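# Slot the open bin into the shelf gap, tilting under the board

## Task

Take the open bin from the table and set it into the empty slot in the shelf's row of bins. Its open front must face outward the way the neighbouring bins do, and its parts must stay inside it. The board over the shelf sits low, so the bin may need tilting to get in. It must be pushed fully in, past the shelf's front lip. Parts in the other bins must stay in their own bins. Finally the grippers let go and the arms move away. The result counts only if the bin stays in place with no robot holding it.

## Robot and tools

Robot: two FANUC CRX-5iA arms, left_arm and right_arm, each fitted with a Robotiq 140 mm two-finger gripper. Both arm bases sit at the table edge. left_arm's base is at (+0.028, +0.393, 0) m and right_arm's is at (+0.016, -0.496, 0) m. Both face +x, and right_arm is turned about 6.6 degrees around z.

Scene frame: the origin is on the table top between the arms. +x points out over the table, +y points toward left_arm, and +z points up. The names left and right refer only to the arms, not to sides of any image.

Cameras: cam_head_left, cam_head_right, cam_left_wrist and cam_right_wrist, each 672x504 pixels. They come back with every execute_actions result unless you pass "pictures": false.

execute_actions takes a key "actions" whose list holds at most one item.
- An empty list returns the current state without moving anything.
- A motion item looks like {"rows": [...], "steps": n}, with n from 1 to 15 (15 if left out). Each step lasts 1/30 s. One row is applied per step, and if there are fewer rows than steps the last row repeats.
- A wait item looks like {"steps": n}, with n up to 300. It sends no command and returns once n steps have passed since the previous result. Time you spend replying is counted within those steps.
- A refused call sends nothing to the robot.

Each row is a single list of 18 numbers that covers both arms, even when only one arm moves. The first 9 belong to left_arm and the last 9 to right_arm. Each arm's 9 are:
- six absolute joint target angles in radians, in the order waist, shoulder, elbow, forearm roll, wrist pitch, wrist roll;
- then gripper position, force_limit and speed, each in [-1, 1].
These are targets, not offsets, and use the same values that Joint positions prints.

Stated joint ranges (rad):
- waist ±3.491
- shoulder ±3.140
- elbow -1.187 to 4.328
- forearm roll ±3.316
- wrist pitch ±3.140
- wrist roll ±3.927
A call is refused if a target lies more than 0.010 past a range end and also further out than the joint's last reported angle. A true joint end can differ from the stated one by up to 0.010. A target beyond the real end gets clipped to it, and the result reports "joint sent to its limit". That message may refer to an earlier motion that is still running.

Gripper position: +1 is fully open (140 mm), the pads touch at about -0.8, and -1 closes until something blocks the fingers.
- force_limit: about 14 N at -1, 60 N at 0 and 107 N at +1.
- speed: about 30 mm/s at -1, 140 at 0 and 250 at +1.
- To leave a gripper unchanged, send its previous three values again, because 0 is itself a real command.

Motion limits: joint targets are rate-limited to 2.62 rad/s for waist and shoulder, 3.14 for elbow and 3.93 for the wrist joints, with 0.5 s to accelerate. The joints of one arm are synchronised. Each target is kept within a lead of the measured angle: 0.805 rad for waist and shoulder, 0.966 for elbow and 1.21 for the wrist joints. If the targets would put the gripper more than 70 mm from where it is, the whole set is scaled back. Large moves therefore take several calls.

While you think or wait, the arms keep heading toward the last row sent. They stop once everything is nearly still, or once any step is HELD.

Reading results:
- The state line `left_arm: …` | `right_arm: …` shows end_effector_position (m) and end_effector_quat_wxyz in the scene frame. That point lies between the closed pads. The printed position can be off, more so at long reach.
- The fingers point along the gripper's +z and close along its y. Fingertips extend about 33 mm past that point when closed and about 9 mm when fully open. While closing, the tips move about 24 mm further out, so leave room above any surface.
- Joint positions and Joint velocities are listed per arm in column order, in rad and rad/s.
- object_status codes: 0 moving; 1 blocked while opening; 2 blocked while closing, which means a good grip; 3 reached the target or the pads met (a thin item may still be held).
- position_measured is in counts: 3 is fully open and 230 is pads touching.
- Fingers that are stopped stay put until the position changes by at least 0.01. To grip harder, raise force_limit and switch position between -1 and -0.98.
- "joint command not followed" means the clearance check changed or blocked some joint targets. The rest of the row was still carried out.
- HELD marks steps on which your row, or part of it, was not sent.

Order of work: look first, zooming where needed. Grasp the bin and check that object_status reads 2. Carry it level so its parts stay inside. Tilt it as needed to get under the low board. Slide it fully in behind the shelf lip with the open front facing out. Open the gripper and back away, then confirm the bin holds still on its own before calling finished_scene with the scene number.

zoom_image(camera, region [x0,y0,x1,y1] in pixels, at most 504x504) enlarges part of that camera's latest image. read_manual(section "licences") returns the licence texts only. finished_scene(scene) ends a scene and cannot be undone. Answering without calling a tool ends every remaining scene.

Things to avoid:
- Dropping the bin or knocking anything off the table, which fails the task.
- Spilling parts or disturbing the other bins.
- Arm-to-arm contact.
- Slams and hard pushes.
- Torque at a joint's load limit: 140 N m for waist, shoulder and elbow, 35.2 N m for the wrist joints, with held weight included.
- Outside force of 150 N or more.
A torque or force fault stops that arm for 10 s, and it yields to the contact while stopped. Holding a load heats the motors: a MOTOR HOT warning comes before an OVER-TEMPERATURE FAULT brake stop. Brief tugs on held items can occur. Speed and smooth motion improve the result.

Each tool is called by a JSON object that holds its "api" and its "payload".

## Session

{"api": "execute_actions", "payload": {"actions": []}}

Scene clock: 0.00 s of 6300.00 s.
left_arm: end_effector_position=(+0.4877, +0.4095, +0.3064) position_measured=3 object_status=3 end_effector_quat_wxyz=(+0.290, +0.826, +0.352, -0.331) | right_arm: end_effector_position=(+0.6778, -0.6113, +0.2053) position_measured=3 object_status=3 end_effector_quat_wxyz=(-0.162, -0.052, +0.894, -0.414)
Joint positions: left_arm=[ 0.61   0.504  0.32   0.484 -2.174  1.872] | right_arm=[ 0.444  0.902  0.659  0.737 -1.896 -1.751]
Joint velocities: left_arm=[ 0.     0.001  0.    -0.002  0.     0.002] | right_arm=[ 0.    -0.     0.    -0.    -0.001  0.   ]

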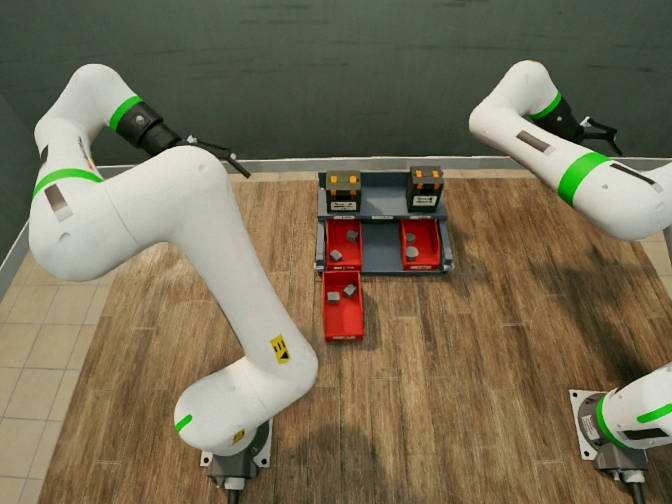

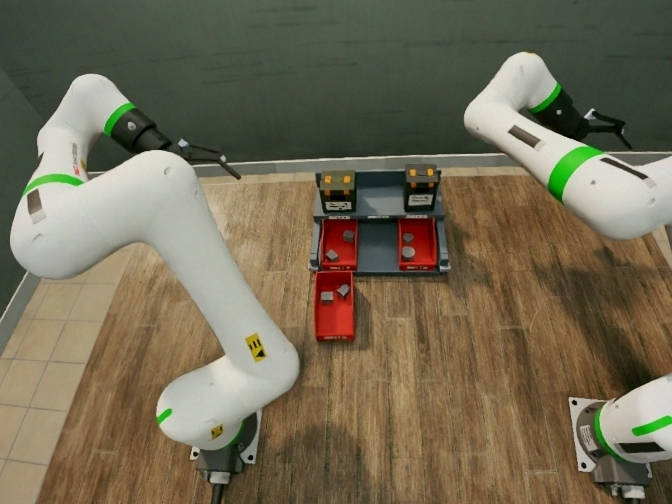

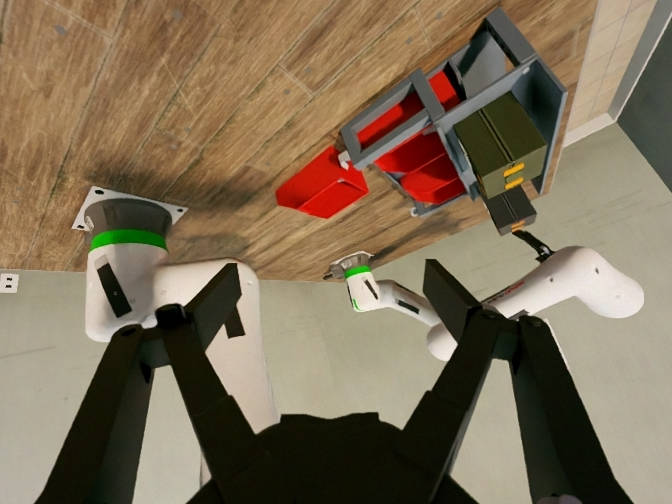

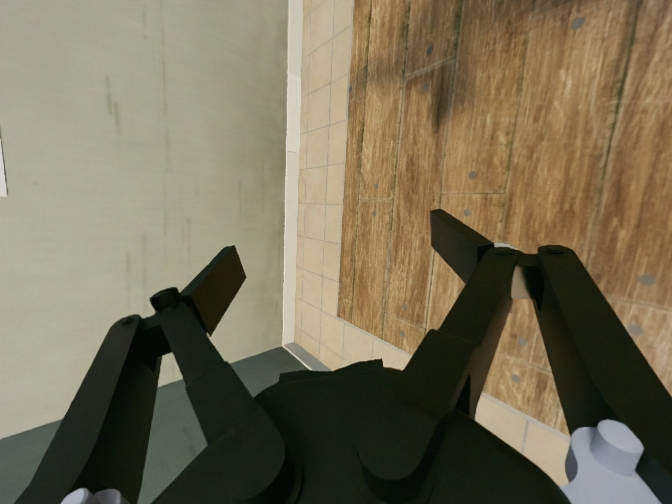

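{"api": "execute_actions", "payload": {"actions": [{"rows":[[-0.4425,-0.3344,-0.3712,0,-1.534,0.4385,-0.3,0,0,0.444,0.902,0.659,0.737,-1.896,-1.751,1,0,0]],"steps":15}], "pictures": false}}

{"api": "execute_actions", "payload": {"actions": [{"steps":40}]}}

Scene clock: 21.97 s of 6300.00 s.
left_arm: end_effector_position=(+0.4166, +0.2660, +0.2712) position_measured=104 object_status=0 end_effector_quat_wxyz=(+0.202, +0.958, +0.009, -0.201) | right_arm: end_effector_position=(+0.6777, -0.6113, +0.2051) position_measured=3 object_status=3 end_effector_quat_wxyz=(-0.162, -0.052, +0.894, -0.414)
Joint positions: left_arm=[ 0.258  0.193  0.062  0.303 -1.935  1.363] | right_arm=[ 0.444  0.902  0.659  0.737 -1.896 -1.751]
Joint velocities: left_arm=[-0.989 -0.74  -0.61  -0.422  0.56  -1.292] | right_arm=[-0.    -0.001  0.    -0.    -0.    -0.   ]
Steps of this call (steps 1 to 90: nothing new was sent; then 18.47 s passed at rest; steps 91 to 105: all 15 steps of this action). Readings (joint positions | what the end effector reports):
91: left_arm=[0.610 0.504 0.320 0.484 -2.174 1.872] | right_arm=[0.444 0.902 0.659 0.737 -1.896 -1.751] | left_arm position_measured=3 object_status=0 | right_arm position_measured=3 object_status=3
92: left_arm=[0.608 0.501 0.318 0.483 -2.172 1.868] | right_arm=[0.444 0.902 0.659 0.737 -1.896 -1.751] | left_arm position_measured=6 object_status=0 | right_arm position_measured=3 object_status=3
94: left_arm=[0.585 0.479 0.298 0.469 -2.154 1.834] | right_arm=[0.444 0.902 0.659 0.737 -1.896 -1.751] | left_arm position_measured=21 object_status=0 | right_arm position_measured=3 object_status=3
98: left_arm=[0.480 0.375 0.212 0.408 -2.074 1.677] | right_arm=[0.444 0.902 0.659 0.737 -1.896 -1.751] | left_arm position_measured=51 object_status=0 | right_arm position_measured=3 object_status=3
105: the state above

Scene clock: 23.30 s of 6300.00 s.
left_arm: end_effector_position=(+0.2399, +0.1500, +0.1999) position_measured=167 object_status=3 end_effector_quat_wxyz=(+0.000, +0.707, -0.707, -0.000) | right_arm: end_effector_position=(+0.6777, -0.6112, +0.2051) position_measured=3 object_status=3 end_effector_quat_wxyz=(-0.162, -0.052, +0.894, -0.414)
Joint positions: left_arm=[-0.442 -0.334 -0.371 -0.    -1.534  0.438] | right_arm=[ 0.444  0.902  0.659  0.737 -1.896 -1.751]
Joint velocities: left_arm=[-0.    -0.001  0.    -0.     0.    -0.001] | right_arm=[0.    0.001 0.001 0.    0.001 0.001]
Steps of this call (steps 1 to 40: the robot went on to your last target). Readings (joint positions | what the end effector reports):
1: left_arm=[0.225 0.167 0.041 0.289 -1.916 1.318] | right_arm=[0.444 0.902 0.659 0.737 -1.896 -1.751] | left_arm position_measured=112 object_status=0 | right_arm position_measured=3 object_status=3
2: left_arm=[0.191 0.142 0.020 0.274 -1.896 1.273] | right_arm=[0.444 0.902 0.659 0.737 -1.896 -1.751] | left_arm position_measured=120 object_status=0 | right_arm position_measured=3 object_status=3
4: left_arm=[0.121 0.089 -0.023 0.244 -1.856 1.181] | right_arm=[0.444 0.902 0.659 0.737 -1.896 -1.751] | left_arm position_measured=135 object_status=0 | right_arm position_measured=3 object_status=3
8: left_arm=[-0.027 -0.022 -0.114 0.180 -1.772 0.987] | right_arm=[0.444 0.902 0.659 0.737 -1.896 -1.751] | left_arm position_measured=164 object_status=0 | right_arm position_measured=3 object_status=3
40: the state above

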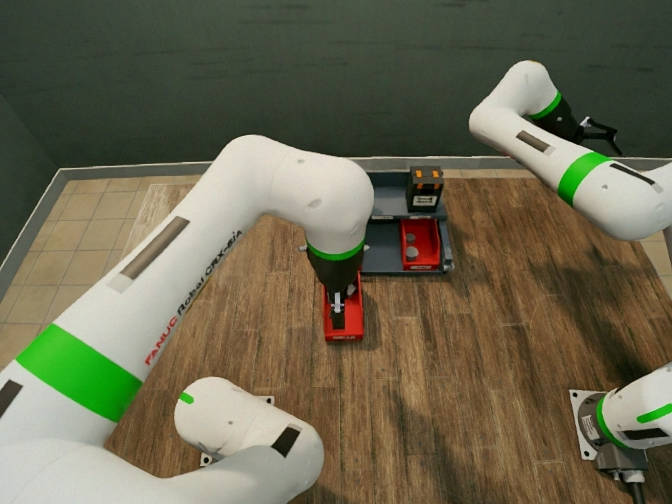

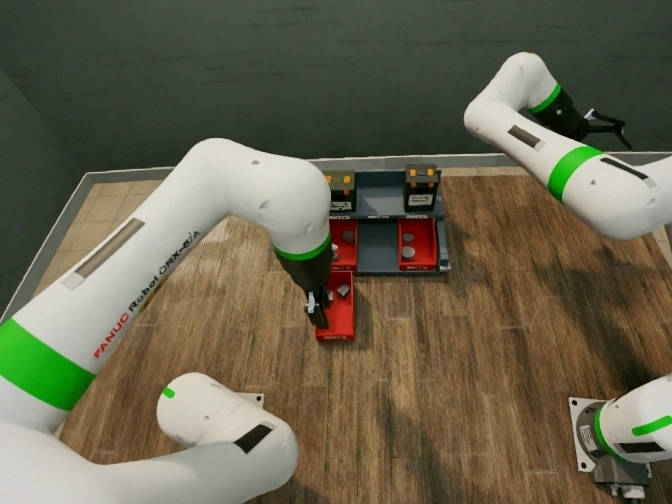

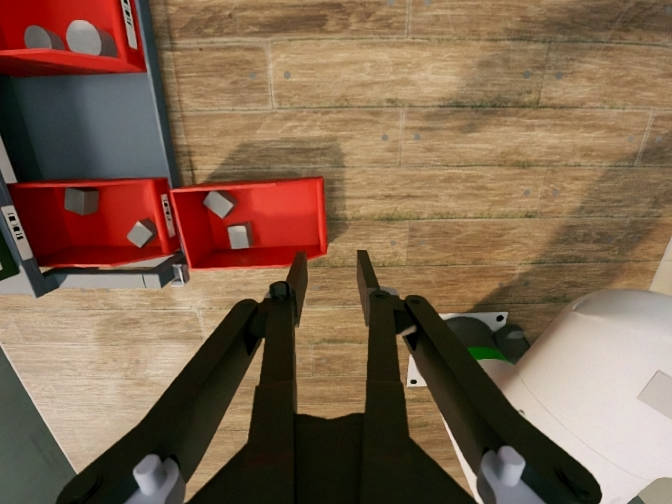

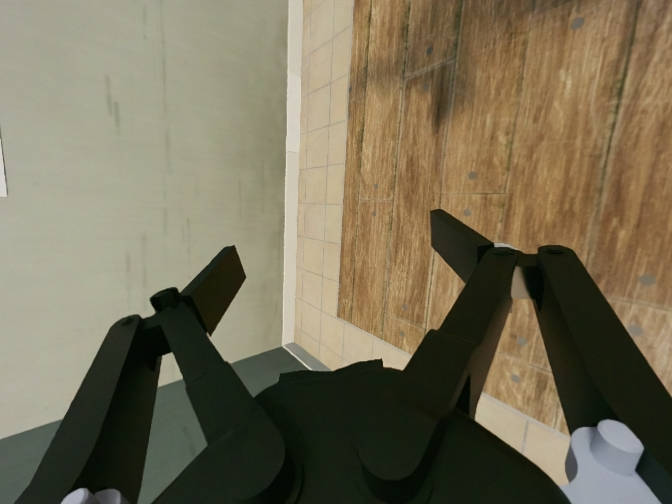

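{"api": "execute_actions", "payload": {"actions": []}}

Scene clock: 45.20 s of 6300.00 s.
left_arm: end_effector_position=(+0.2399, +0.1500, +0.1999) position_measured=167 object_status=3 end_effector_quat_wxyz=(+0.000, +0.707, -0.707, -0.000) | right_arm: end_effector_position=(+0.6777, -0.6112, +0.2051) position_measured=3 object_status=3 end_effector_quat_wxyz=(-0.162, -0.052, +0.894, -0.414)
Joint positions: left_arm=[-0.443 -0.334 -0.371 -0.    -1.534  0.438] | right_arm=[ 0.444  0.902  0.659  0.737 -1.896 -1.751]
Joint velocities: left_arm=[ 0.     0.001 -0.    -0.002  0.001  0.001] | right_arm=[ 0.     0.     0.001 -0.     0.001 -0.   ]
Steps of this call (steps 1 to 15: the robot went on to your last target; steps 16 to 90: nothing new was sent; then 18.90 s passed at rest). Readings (joint positions | what the end effector reports):
1: left_arm=[-0.442 -0.334 -0.371 -0.000 -1.534 0.438] | right_arm=[0.444 0.902 0.659 0.737 -1.896 -1.751] | left_arm position_measured=167 object_status=3 | right_arm position_measured=3 object_status=3
2: left_arm=[-0.442 -0.334 -0.371 -0.000 -1.534 0.438] | right_arm=[0.444 0.902 0.659 0.737 -1.896 -1.751] | left_arm position_measured=167 object_status=3 | right_arm position_measured=3 object_status=3
4: left_arm=[-0.442 -0.334 -0.371 -0.000 -1.534 0.439] | right_arm=[0.444 0.902 0.659 0.737 -1.896 -1.751] | left_arm position_measured=167 object_status=3 | right_arm position_measured=3 object_status=3
8: left_arm=[-0.443 -0.334 -0.371 -0.000 -1.534 0.438] | right_arm=[0.444 0.902 0.659 0.737 -1.896 -1.751] | left_arm position_measured=167 object_status=3 | right_arm position_measured=3 object_status=3
90: the state above
All arms were judged still, so your last target was given up. Only a new action makes them travel on or press farther. Fingers that are still opening or closing keep moving.

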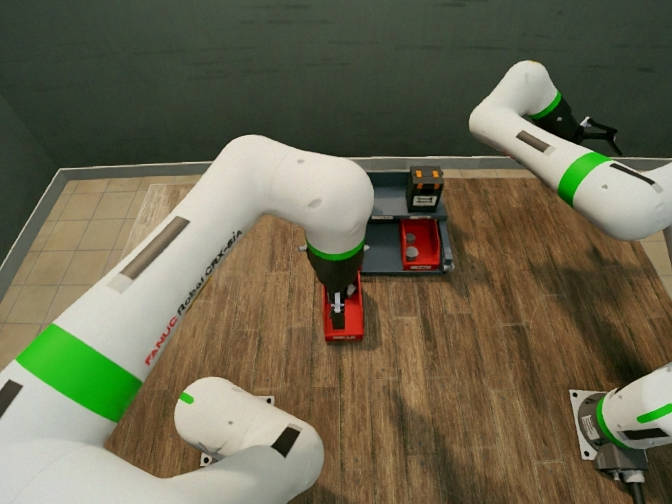

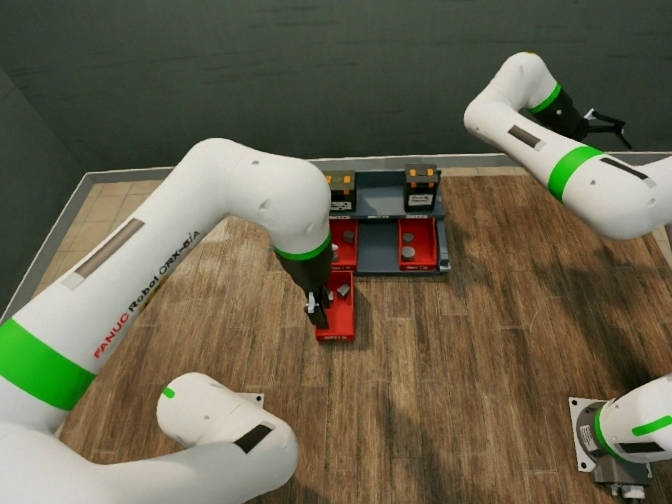

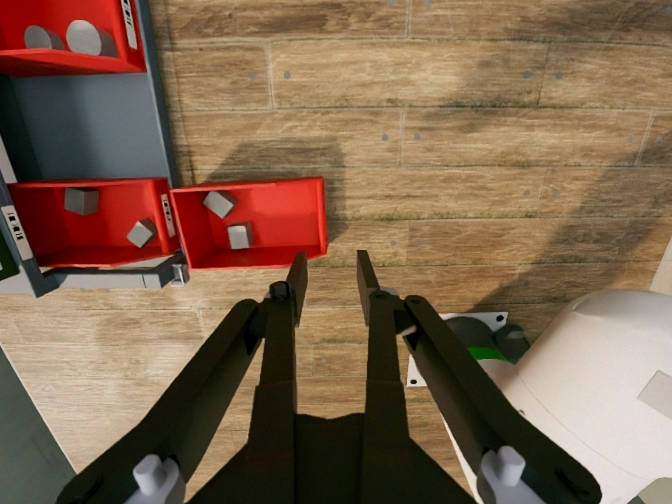

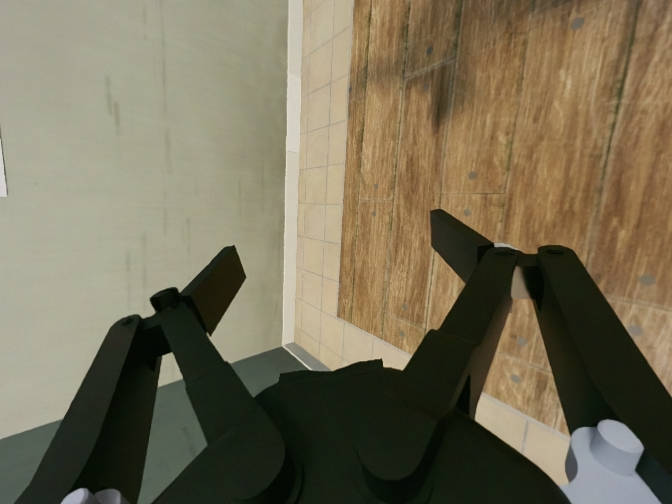

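{"api": "execute_actions", "payload": {"actions": [{"rows":[[-0.4608,-0.2601,-0.5301,0,-1.3008,0.4568,-0.3,0,0,0.444,0.902,0.659,0.737,-1.896,-1.751,1,0,0]],"steps":15}]}}

{"api": "execute_actions", "payload": {"actions": [{"steps":12}]}}

Scene clock: 53.43 s of 6300.00 s.
left_arm: end_effector_position=(+0.2479, +0.1401, +0.1101) position_measured=167 object_status=3 end_effector_quat_wxyz=(-0.000, +0.707, -0.707, +0.000) | right_arm: end_effector_position=(+0.6777, -0.6112, +0.2051) position_measured=3 object_status=3 end_effector_quat_wxyz=(-0.162, -0.052, +0.894, -0.414)
Joint positions: left_arm=[-0.461 -0.26  -0.53  -0.    -1.301  0.457] | right_arm=[ 0.444  0.902  0.659  0.737 -1.896 -1.751]
Joint velocities: left_arm=[ 0.    -0.    -0.003 -0.001  0.001 -0.   ] | right_arm=[-0.     0.    -0.    -0.    -0.001 -0.001]
Steps of this call (steps 1 to 90: nothing new was sent; then 4.73 s passed at rest; steps 91 to 105: all 15 steps of this action). Readings (joint positions | what the end effector reports):
91: left_arm=[-0.443 -0.334 -0.371 -0.000 -1.534 0.438] | right_arm=[0.444 0.902 0.659 0.737 -1.896 -1.751] | left_arm position_measured=167 object_status=3 | right_arm position_measured=3 object_status=3
92: left_arm=[-0.443 -0.334 -0.374 -0.000 -1.529 0.438] | right_arm=[0.444 0.902 0.659 0.737 -1.896 -1.751] | left_arm position_measured=167 object_status=3 | right_arm position_measured=3 object_status=3
94: left_arm=[-0.445 -0.323 -0.397 -0.000 -1.496 0.441] | right_arm=[0.444 0.902 0.659 0.737 -1.896 -1.751] | left_arm position_measured=167 object_status=3 | right_arm position_measured=3 object_status=3
98: left_arm=[-0.457 -0.277 -0.494 -0.000 -1.355 0.453] | right_arm=[0.444 0.902 0.659 0.737 -1.896 -1.751] | left_arm position_measured=167 object_status=3 | right_arm position_measured=3 object_status=3
105: the state above

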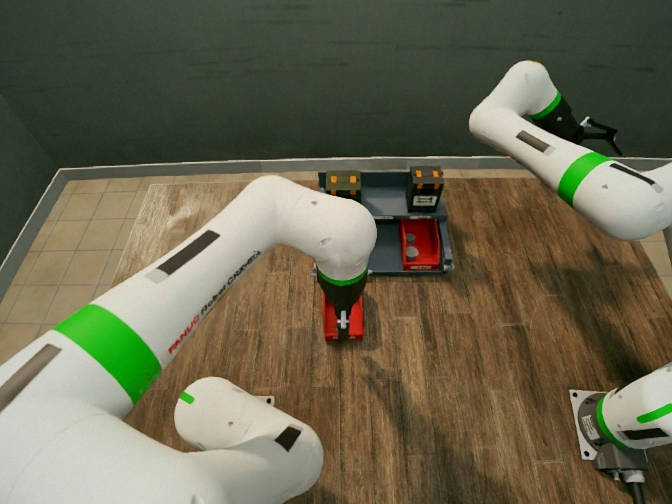

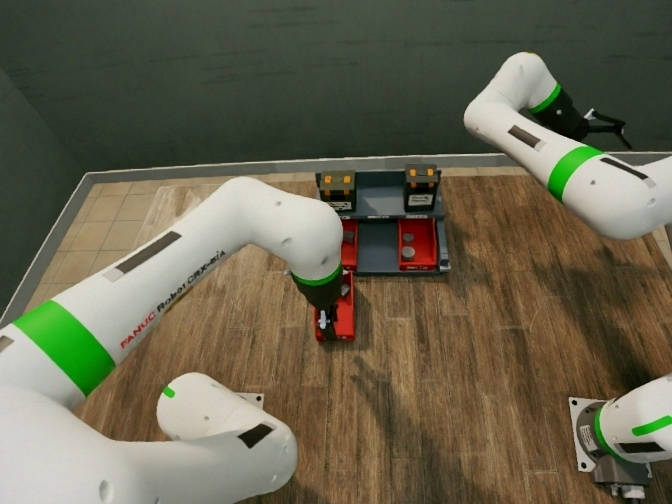

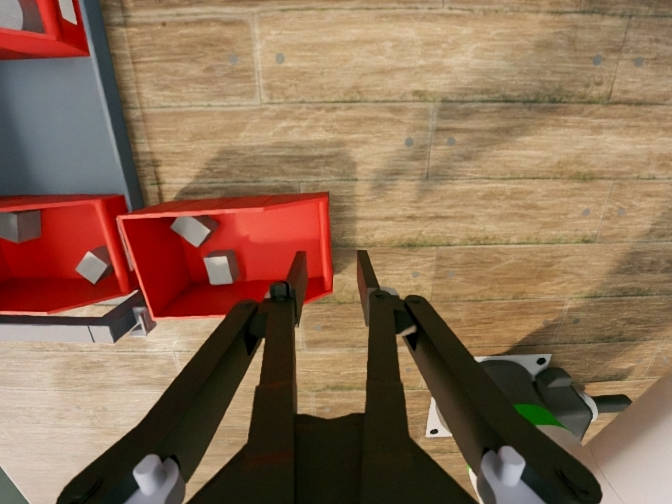

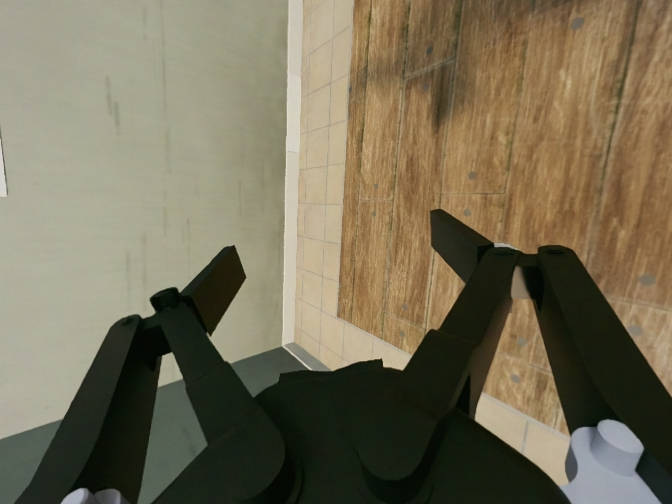

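Scene clock: 53.83 s of 6300.00 s.
left_arm: end_effector_position=(+0.2478, +0.1401, +0.1100) position_measured=167 object_status=3 end_effector_quat_wxyz=(-0.000, +0.707, -0.707, +0.000) | right_arm: end_effector_position=(+0.6777, -0.6112, +0.2051) position_measured=3 object_status=3 end_effector_quat_wxyz=(-0.162, -0.052, +0.894, -0.414)
Joint positions: left_arm=[-0.461 -0.26  -0.53  -0.    -1.301  0.457] | right_arm=[ 0.444  0.902  0.659  0.737 -1.896 -1.751]
Joint velocities: left_arm=[ 0.001  0.001 -0.     0.    -0.     0.   ] | right_arm=[ 0.001 -0.     0.    -0.001 -0.001 -0.001]
Steps of this call (steps 1 to 12: the robot went on to your last target). Readings (joint positions | what the end effector reports):
1: left_arm=[-0.461 -0.260 -0.530 -0.000 -1.301 0.457] | right_arm=[0.444 0.902 0.659 0.737 -1.896 -1.751] | left_arm position_measured=167 object_status=3 | right_arm position_measured=3 object_status=3
2: left_arm=[-0.461 -0.260 -0.530 -0.000 -1.301 0.457] | right_arm=[0.444 0.902 0.659 0.737 -1.896 -1.751] | left_arm position_measured=167 object_status=3 | right_arm position_measured=3 object_status=3
4: left_arm=[-0.461 -0.260 -0.530 -0.000 -1.301 0.457] | right_arm=[0.444 0.902 0.659 0.737 -1.896 -1.751] | left_arm position_measured=167 object_status=3 | right_arm position_measured=3 object_status=3
8: left_arm=[-0.461 -0.260 -0.530 -0.000 -1.301 0.457] | right_arm=[0.444 0.902 0.659 0.737 -1.896 -1.751] | left_arm position_measured=167 object_status=3 | right_arm position_measured=3 object_status=3
12: the state above

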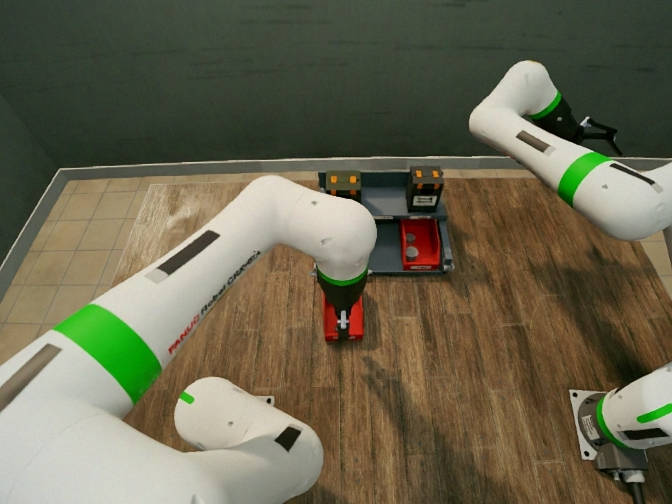

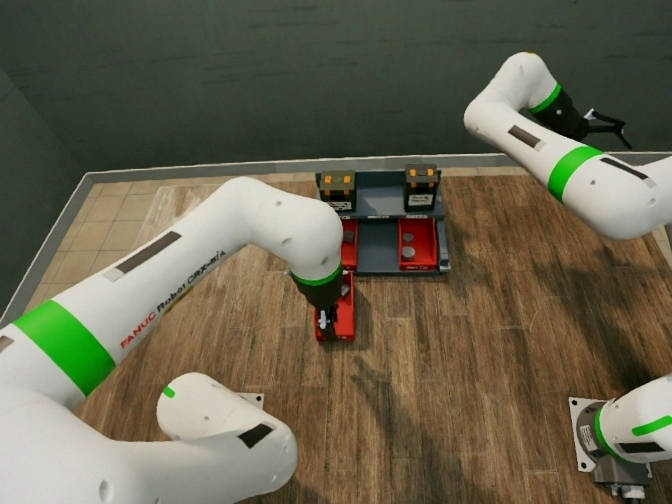

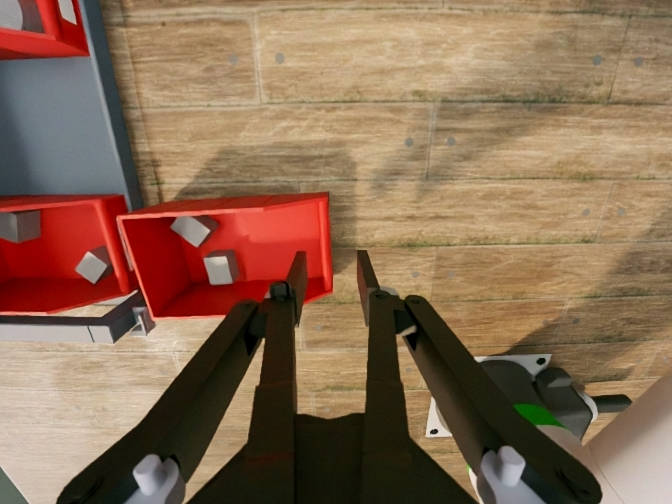

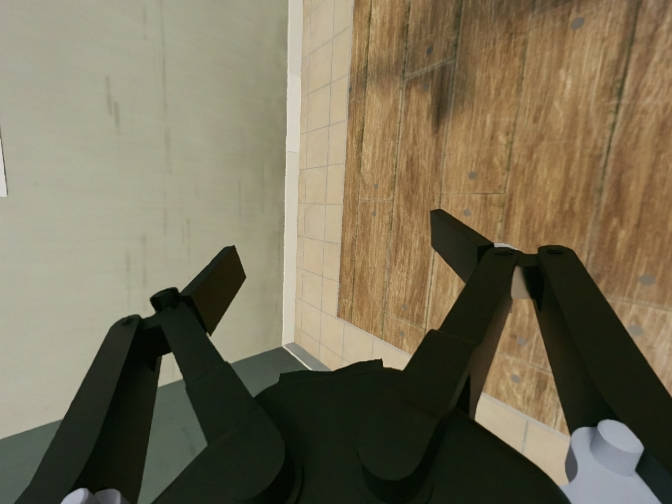

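{"api": "execute_actions", "payload": {"actions": [{"rows":[[-0.4312,-0.2610,-0.5916,0,-1.2402,0.4272,-0.5,0,0,0.444,0.902,0.659,0.737,-1.896,-1.751,1,0,0]],"steps":15}]}}

Scene clock: 71.13 s of 6300.00 s.
left_arm: end_effector_position=(+0.2479, +0.1500, +0.0850) position_measured=192 object_status=3 end_effector_quat_wxyz=(-0.000, +0.707, -0.707, +0.000) | right_arm: end_effector_position=(+0.6777, -0.6112, +0.2051) position_measured=3 object_status=3 end_effector_quat_wxyz=(-0.162, -0.052, +0.894, -0.414)
Joint positions: left_arm=[-0.431 -0.261 -0.592  0.    -1.24   0.427] | right_arm=[ 0.444  0.902  0.659  0.737 -1.896 -1.751]
Joint velocities: left_arm=[ 0.001 -0.     0.    -0.002 -0.    -0.001] | right_arm=[-0.001 -0.001  0.001 -0.     0.002  0.001]
Steps of this call (steps 1 to 15: the robot went on to your last target; steps 16 to 90: nothing new was sent; then 13.80 s passed at rest; steps 91 to 105: all 15 steps of this action). Readings (joint positions | what the end effector reports):
91: left_arm=[-0.461 -0.260 -0.530 0.000 -1.301 0.457] | right_arm=[0.444 0.902 0.659 0.737 -1.896 -1.751] | left_arm position_measured=167 object_status=0 | right_arm position_measured=3 object_status=3
92: left_arm=[-0.459 -0.260 -0.533 0.000 -1.297 0.456] | right_arm=[0.444 0.902 0.659 0.737 -1.896 -1.751] | left_arm position_measured=170 object_status=0 | right_arm position_measured=3 object_status=3
94: left_arm=[-0.447 -0.260 -0.560 0.000 -1.271 0.443] | right_arm=[0.444 0.902 0.659 0.737 -1.896 -1.751] | left_arm position_measured=185 object_status=0 | right_arm position_measured=3 object_status=3
98: left_arm=[-0.431 -0.261 -0.591 0.000 -1.240 0.427] | right_arm=[0.444 0.902 0.659 0.737 -1.896 -1.751] | left_arm position_measured=192 object_status=0 | right_arm position_measured=3 object_status=3
105: the state above

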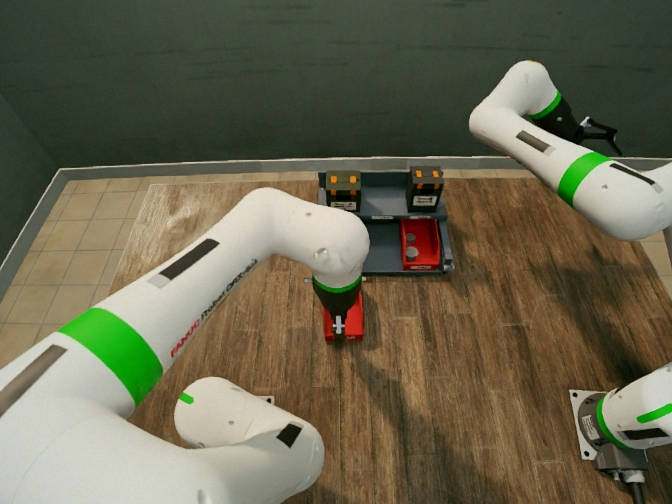

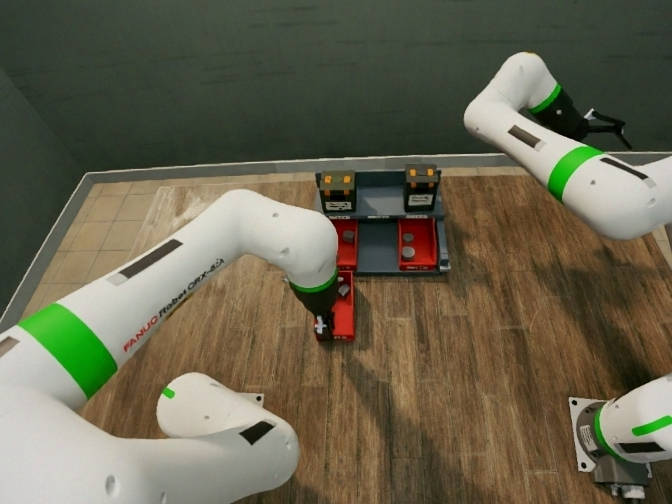

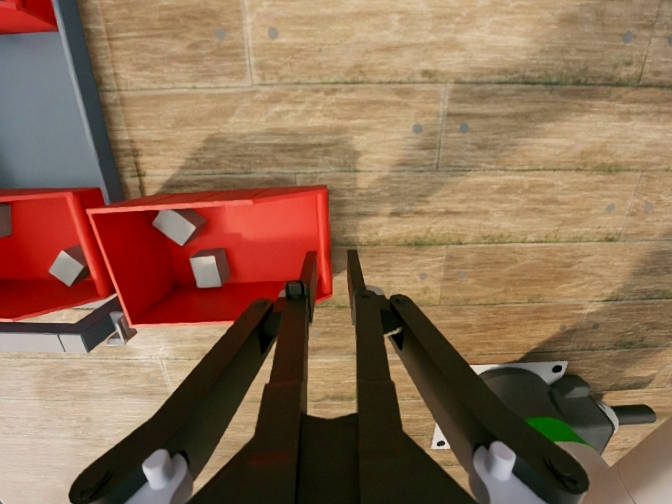

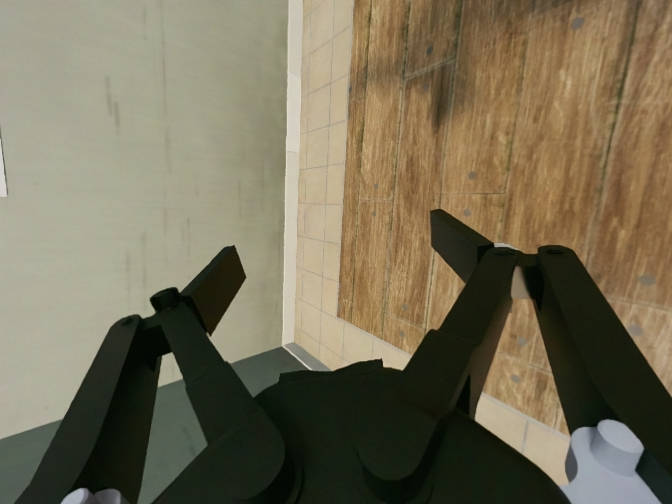

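{"api": "execute_actions", "payload": {"actions": [{"rows":[[-0.4271,-0.2185,-0.6421,0,-1.1472,0.4231,-0.5,0,0,0.444,0.902,0.659,0.737,-1.896,-1.751,1,0,0]],"steps":14}]}}

Scene clock: 83.27 s of 6300.00 s.
left_arm: end_effector_position=(+0.2509, +0.1501, +0.0520) position_measured=192 object_status=3 end_effector_quat_wxyz=(-0.000, +0.707, -0.707, +0.000) | right_arm: end_effector_position=(+0.6777, -0.6112, +0.2051) position_measured=3 object_status=3 end_effector_quat_wxyz=(-0.162, -0.052, +0.894, -0.414)
Joint positions: left_arm=[-0.427 -0.219 -0.642 -0.    -1.147  0.423] | right_arm=[ 0.444  0.902  0.659  0.737 -1.896 -1.751]
Joint velocities: left_arm=[ 0.001  0.    -0.001 -0.001  0.    -0.   ] | right_arm=[ 0.     0.    -0.001  0.    -0.001 -0.   ]
Steps of this call (steps 1 to 15: the robot went on to your last target; steps 16 to 90: nothing new was sent; then 8.67 s passed at rest; steps 91 to 104: all 14 steps of this action). Readings (joint positions | what the end effector reports):
91: left_arm=[-0.431 -0.261 -0.592 -0.000 -1.240 0.427] | right_arm=[0.444 0.902 0.659 0.737 -1.896 -1.751] | left_arm position_measured=192 object_status=3 | right_arm position_measured=3 object_status=3
92: left_arm=[-0.431 -0.260 -0.594 -0.000 -1.236 0.427] | right_arm=[0.444 0.902 0.659 0.737 -1.896 -1.751] | left_arm position_measured=192 object_status=3 | right_arm position_measured=3 object_status=3
94: left_arm=[-0.430 -0.244 -0.612 -0.000 -1.202 0.426] | right_arm=[0.444 0.902 0.659 0.737 -1.896 -1.751] | left_arm position_measured=192 object_status=3 | right_arm position_measured=3 object_status=3
98: left_arm=[-0.427 -0.219 -0.642 -0.000 -1.148 0.423] | right_arm=[0.444 0.902 0.659 0.737 -1.896 -1.751] | left_arm position_measured=192 object_status=3 | right_arm position_measured=3 object_status=3
104: the state above

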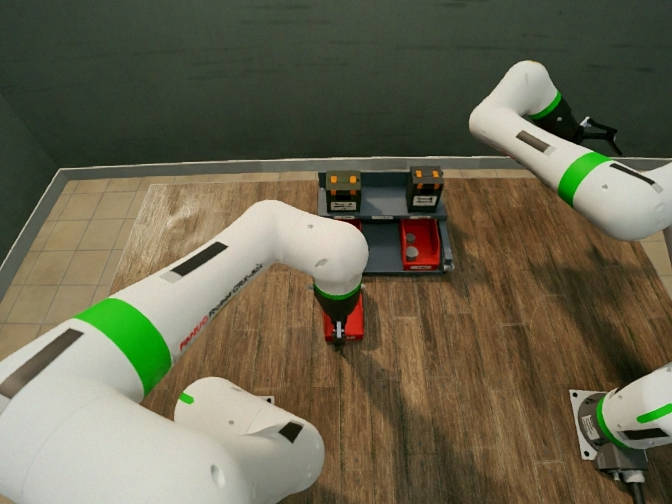

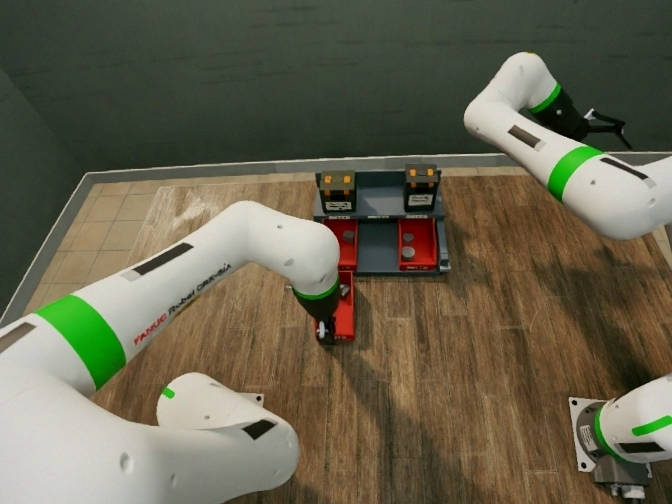

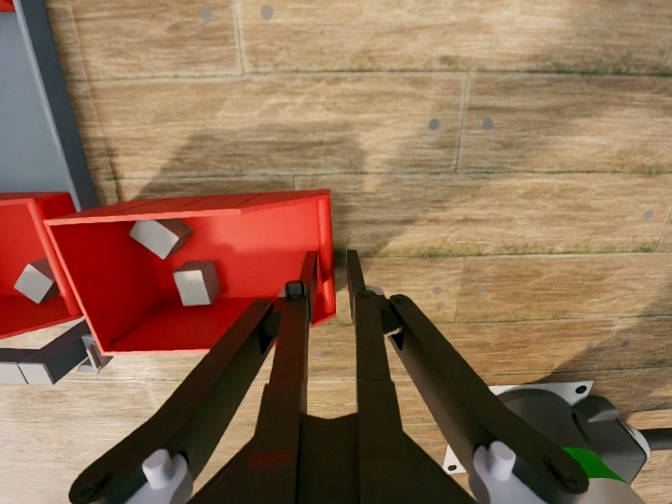

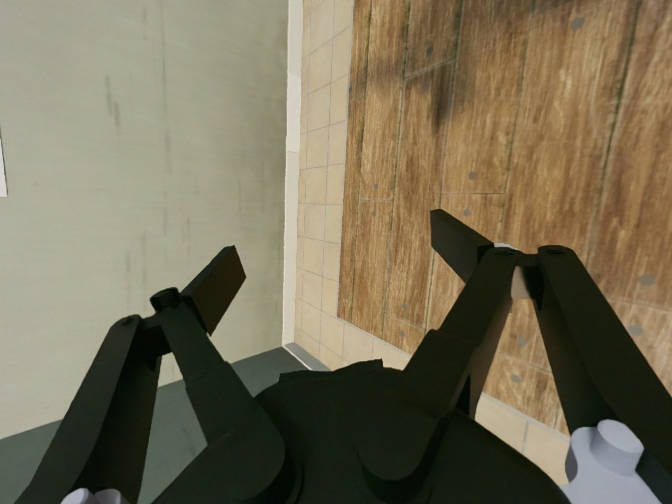

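{"api": "execute_actions", "payload": {"actions": [{"rows":[[-0.4271,-0.2185,-0.6421,0,-1.1472,0.4231,-1,1,-0.5,0.444,0.902,0.659,0.737,-1.896,-1.751,1,0,0]],"steps":15}]}}

Scene clock: 89.57 s of 6300.00 s.
left_arm: end_effector_position=(+0.2509, +0.1500, +0.0520) position_measured=224 object_status=0 end_effector_quat_wxyz=(+0.000, +0.707, -0.707, +0.000) | right_arm: end_effector_position=(+0.6777, -0.6112, +0.2051) position_measured=3 object_status=3 end_effector_quat_wxyz=(-0.162, -0.052, +0.894, -0.414)
Joint positions: left_arm=[-0.427 -0.218 -0.642  0.    -1.147  0.423] | right_arm=[ 0.444  0.902  0.659  0.737 -1.896 -1.751]
Joint velocities: left_arm=[0.001 0.    0.    0.001 0.001 0.002] | right_arm=[-0.    -0.    -0.    -0.    -0.001 -0.   ]
Steps of this call (steps 1 to 15: the robot went on to your last target; steps 16 to 90: nothing new was sent; then 2.80 s passed at rest; steps 91 to 105: all 15 steps of this action). Readings (joint positions | what the end effector reports):
91: left_arm=[-0.427 -0.218 -0.642 0.000 -1.147 0.423] | right_arm=[0.444 0.902 0.659 0.737 -1.896 -1.751] | left_arm position_measured=192 object_status=0 | right_arm position_measured=3 object_status=3
92: left_arm=[-0.427 -0.218 -0.642 0.000 -1.147 0.423] | right_arm=[0.444 0.902 0.659 0.737 -1.896 -1.751] | left_arm position_measured=193 object_status=0 | right_arm position_measured=3 object_status=3
94: left_arm=[-0.427 -0.218 -0.642 0.000 -1.147 0.423] | right_arm=[0.444 0.902 0.659 0.737 -1.896 -1.751] | left_arm position_measured=203 object_status=0 | right_arm position_measured=3 object_status=3
98: left_arm=[-0.427 -0.218 -0.642 0.000 -1.147 0.423] | right_arm=[0.444 0.902 0.659 0.737 -1.896 -1.751] | left_arm position_measured=220 object_status=0 | right_arm position_measured=3 object_status=3
105: the state above

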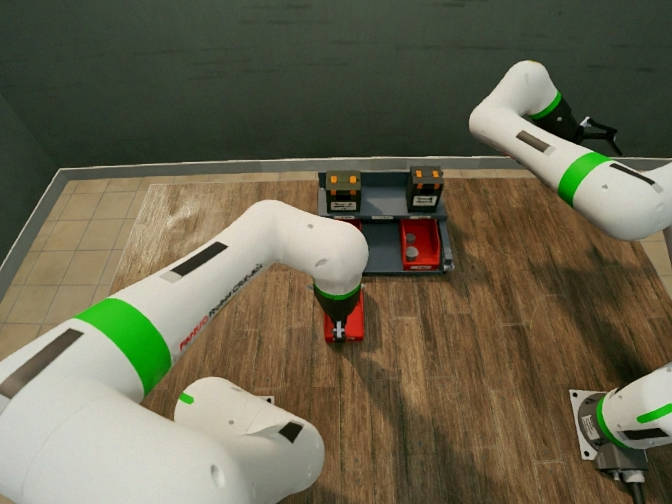

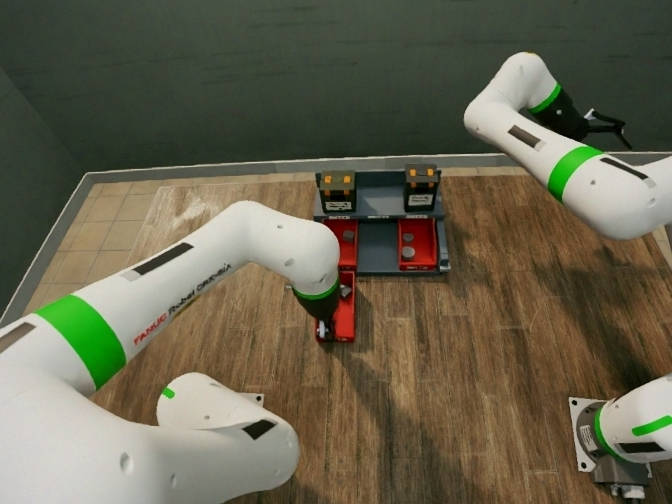

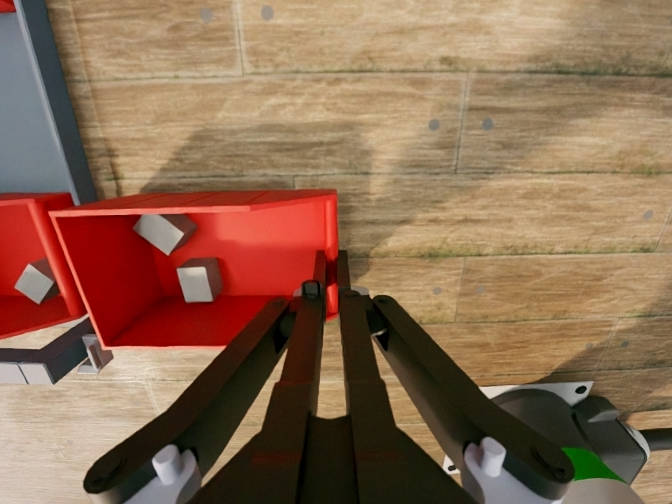

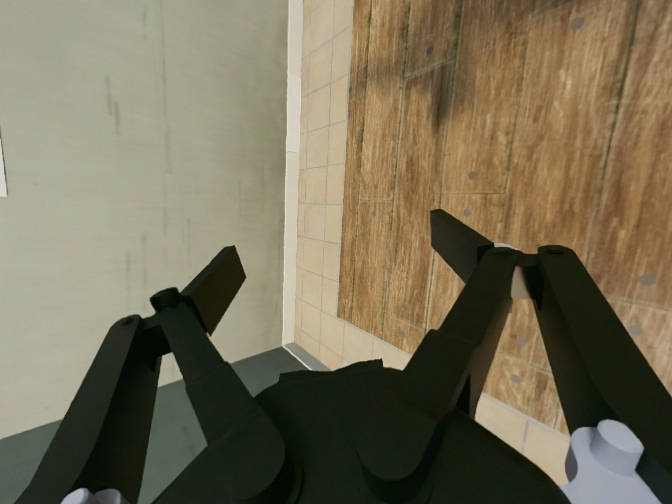

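{"api": "execute_actions", "payload": {"actions": [{"rows":[[-0.4370,-0.2570,-0.6000,0,-1.2278,0.4330,-1,1,-0.5,0.444,0.902,0.659,0.737,-1.896,-1.751,1,0,0]],"steps":12}], "pictures": false}}

{"api": "execute_actions", "payload": {"actions": [{"rows":[[-0.4573,-0.3363,-0.5129,0,-1.3942,0.4533,-1,1,-0.5,0.444,0.902,0.659,0.737,-1.896,-1.751,1,0,0]],"steps":15}]}}

Scene clock: 104.07 s of 6300.00 s.
left_arm: end_effector_position=(+0.2463, +0.1489, +0.0803) position_measured=224 object_status=2 end_effector_quat_wxyz=(+0.000, +0.707, -0.707, -0.000) | right_arm: end_effector_position=(+0.6777, -0.6112, +0.2051) position_measured=3 object_status=3 end_effector_quat_wxyz=(-0.162, -0.052, +0.894, -0.414)
Joint positions: left_arm=[-0.437 -0.257 -0.6   -0.    -1.228  0.433] | right_arm=[ 0.444  0.902  0.659  0.737 -1.896 -1.751]
Joint velocities: left_arm=[ 0.001 -0.001  0.002  0.    -0.    -0.   ] | right_arm=[ 0.001 -0.001 -0.002 -0.001  0.002 -0.001]
Steps of this call (steps 1 to 15: the robot went on to your last target; steps 16 to 90: nothing new was sent; then 11.10 s passed at rest; steps 91 to 102: all 12 steps of this action). Readings (joint positions | what the end effector reports):
91: left_arm=[-0.427 -0.218 -0.642 -0.000 -1.147 0.423] | right_arm=[0.444 0.902 0.659 0.737 -1.896 -1.751] | left_arm position_measured=224 object_status=2 | right_arm position_measured=3 object_status=3
92: left_arm=[-0.428 -0.220 -0.640 -0.000 -1.152 0.424] | right_arm=[0.444 0.902 0.659 0.737 -1.896 -1.751] | left_arm position_measured=224 object_status=2 | right_arm position_measured=3 object_status=3
94: left_arm=[-0.432 -0.236 -0.623 -0.001 -1.185 0.428] | right_arm=[0.444 0.902 0.659 0.737 -1.896 -1.751] | left_arm position_measured=224 object_status=2 | right_arm position_measured=3 object_status=3
98: left_arm=[-0.437 -0.257 -0.600 -0.000 -1.227 0.433] | right_arm=[0.444 0.902 0.659 0.737 -1.896 -1.751] | left_arm position_measured=224 object_status=2 | right_arm position_measured=3 object_status=3
102: the state above

Scene clock: 104.57 s of 6300.00 s.
left_arm: end_effector_position=(+0.2298, +0.1500, +0.1399) position_measured=224 object_status=2 end_effector_quat_wxyz=(+0.000, +0.707, -0.707, -0.000) | right_arm: end_effector_position=(+0.6777, -0.6112, +0.2051) position_measured=3 object_status=3 end_effector_quat_wxyz=(-0.162, -0.052, +0.894, -0.414)
Joint positions: left_arm=[-0.457 -0.336 -0.513  0.    -1.394  0.453] | right_arm=[ 0.444  0.902  0.659  0.737 -1.896 -1.751]
Joint velocities: left_arm=[-0.    -0.002  0.    -0.003 -0.001  0.   ] | right_arm=[ 0.     0.001 -0.001 -0.001  0.    -0.   ]
Steps of this call (steps 1 to 15: all 15 steps of this action). Readings (joint positions | what the end effector reports):
1: left_arm=[-0.437 -0.257 -0.600 -0.000 -1.228 0.433] | right_arm=[0.444 0.902 0.659 0.737 -1.896 -1.751] | left_arm position_measured=224 object_status=2 | right_arm position_measured=3 object_status=3
2: left_arm=[-0.438 -0.259 -0.598 -0.000 -1.232 0.434] | right_arm=[0.444 0.902 0.659 0.737 -1.896 -1.751] | left_arm position_measured=224 object_status=2 | right_arm position_measured=3 object_status=3
4: left_arm=[-0.442 -0.275 -0.580 -0.000 -1.266 0.438] | right_arm=[0.444 0.902 0.659 0.737 -1.896 -1.751] | left_arm position_measured=224 object_status=2 | right_arm position_measured=3 object_status=3
8: left_arm=[-0.455 -0.329 -0.521 0.000 -1.378 0.451] | right_arm=[0.444 0.902 0.659 0.737 -1.896 -1.751] | left_arm position_measured=224 object_status=2 | right_arm position_measured=3 object_status=3
15: the state above

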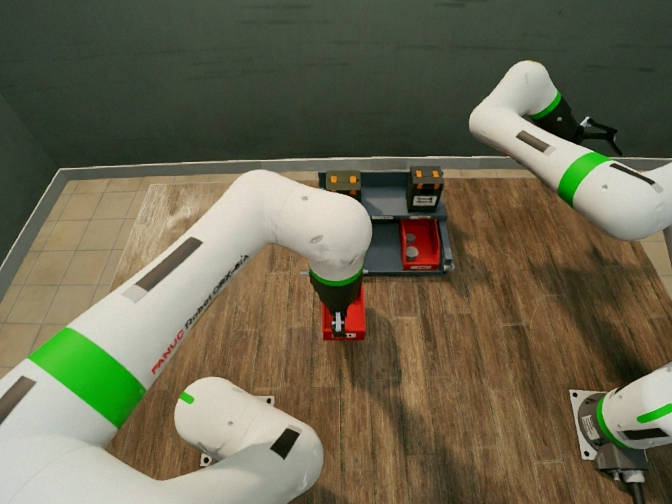

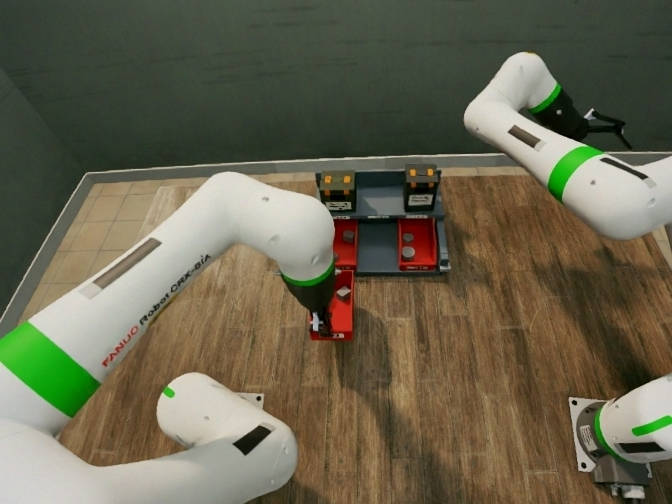

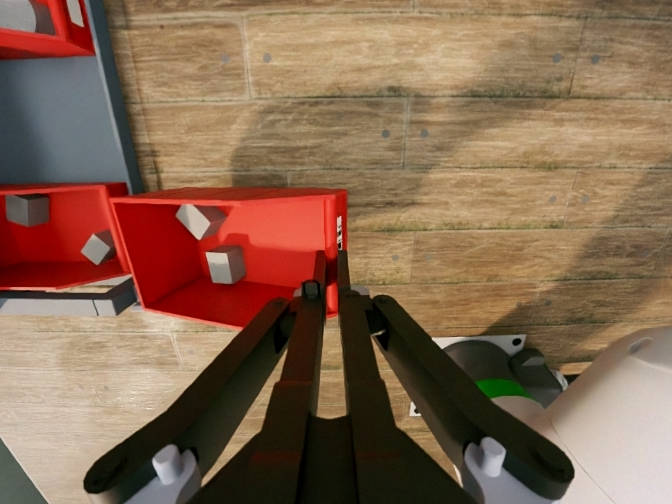

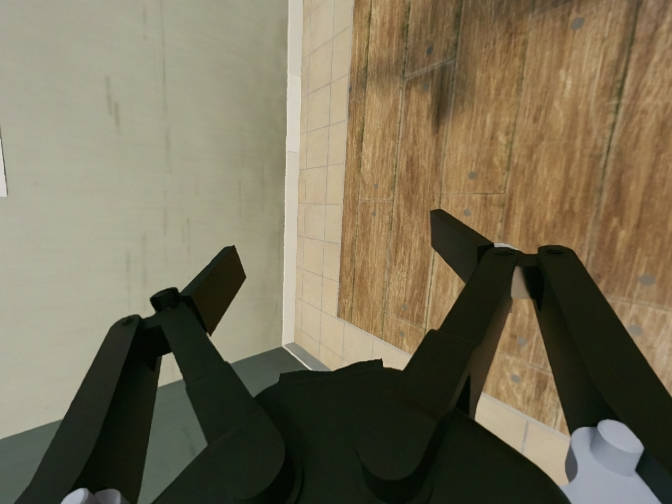

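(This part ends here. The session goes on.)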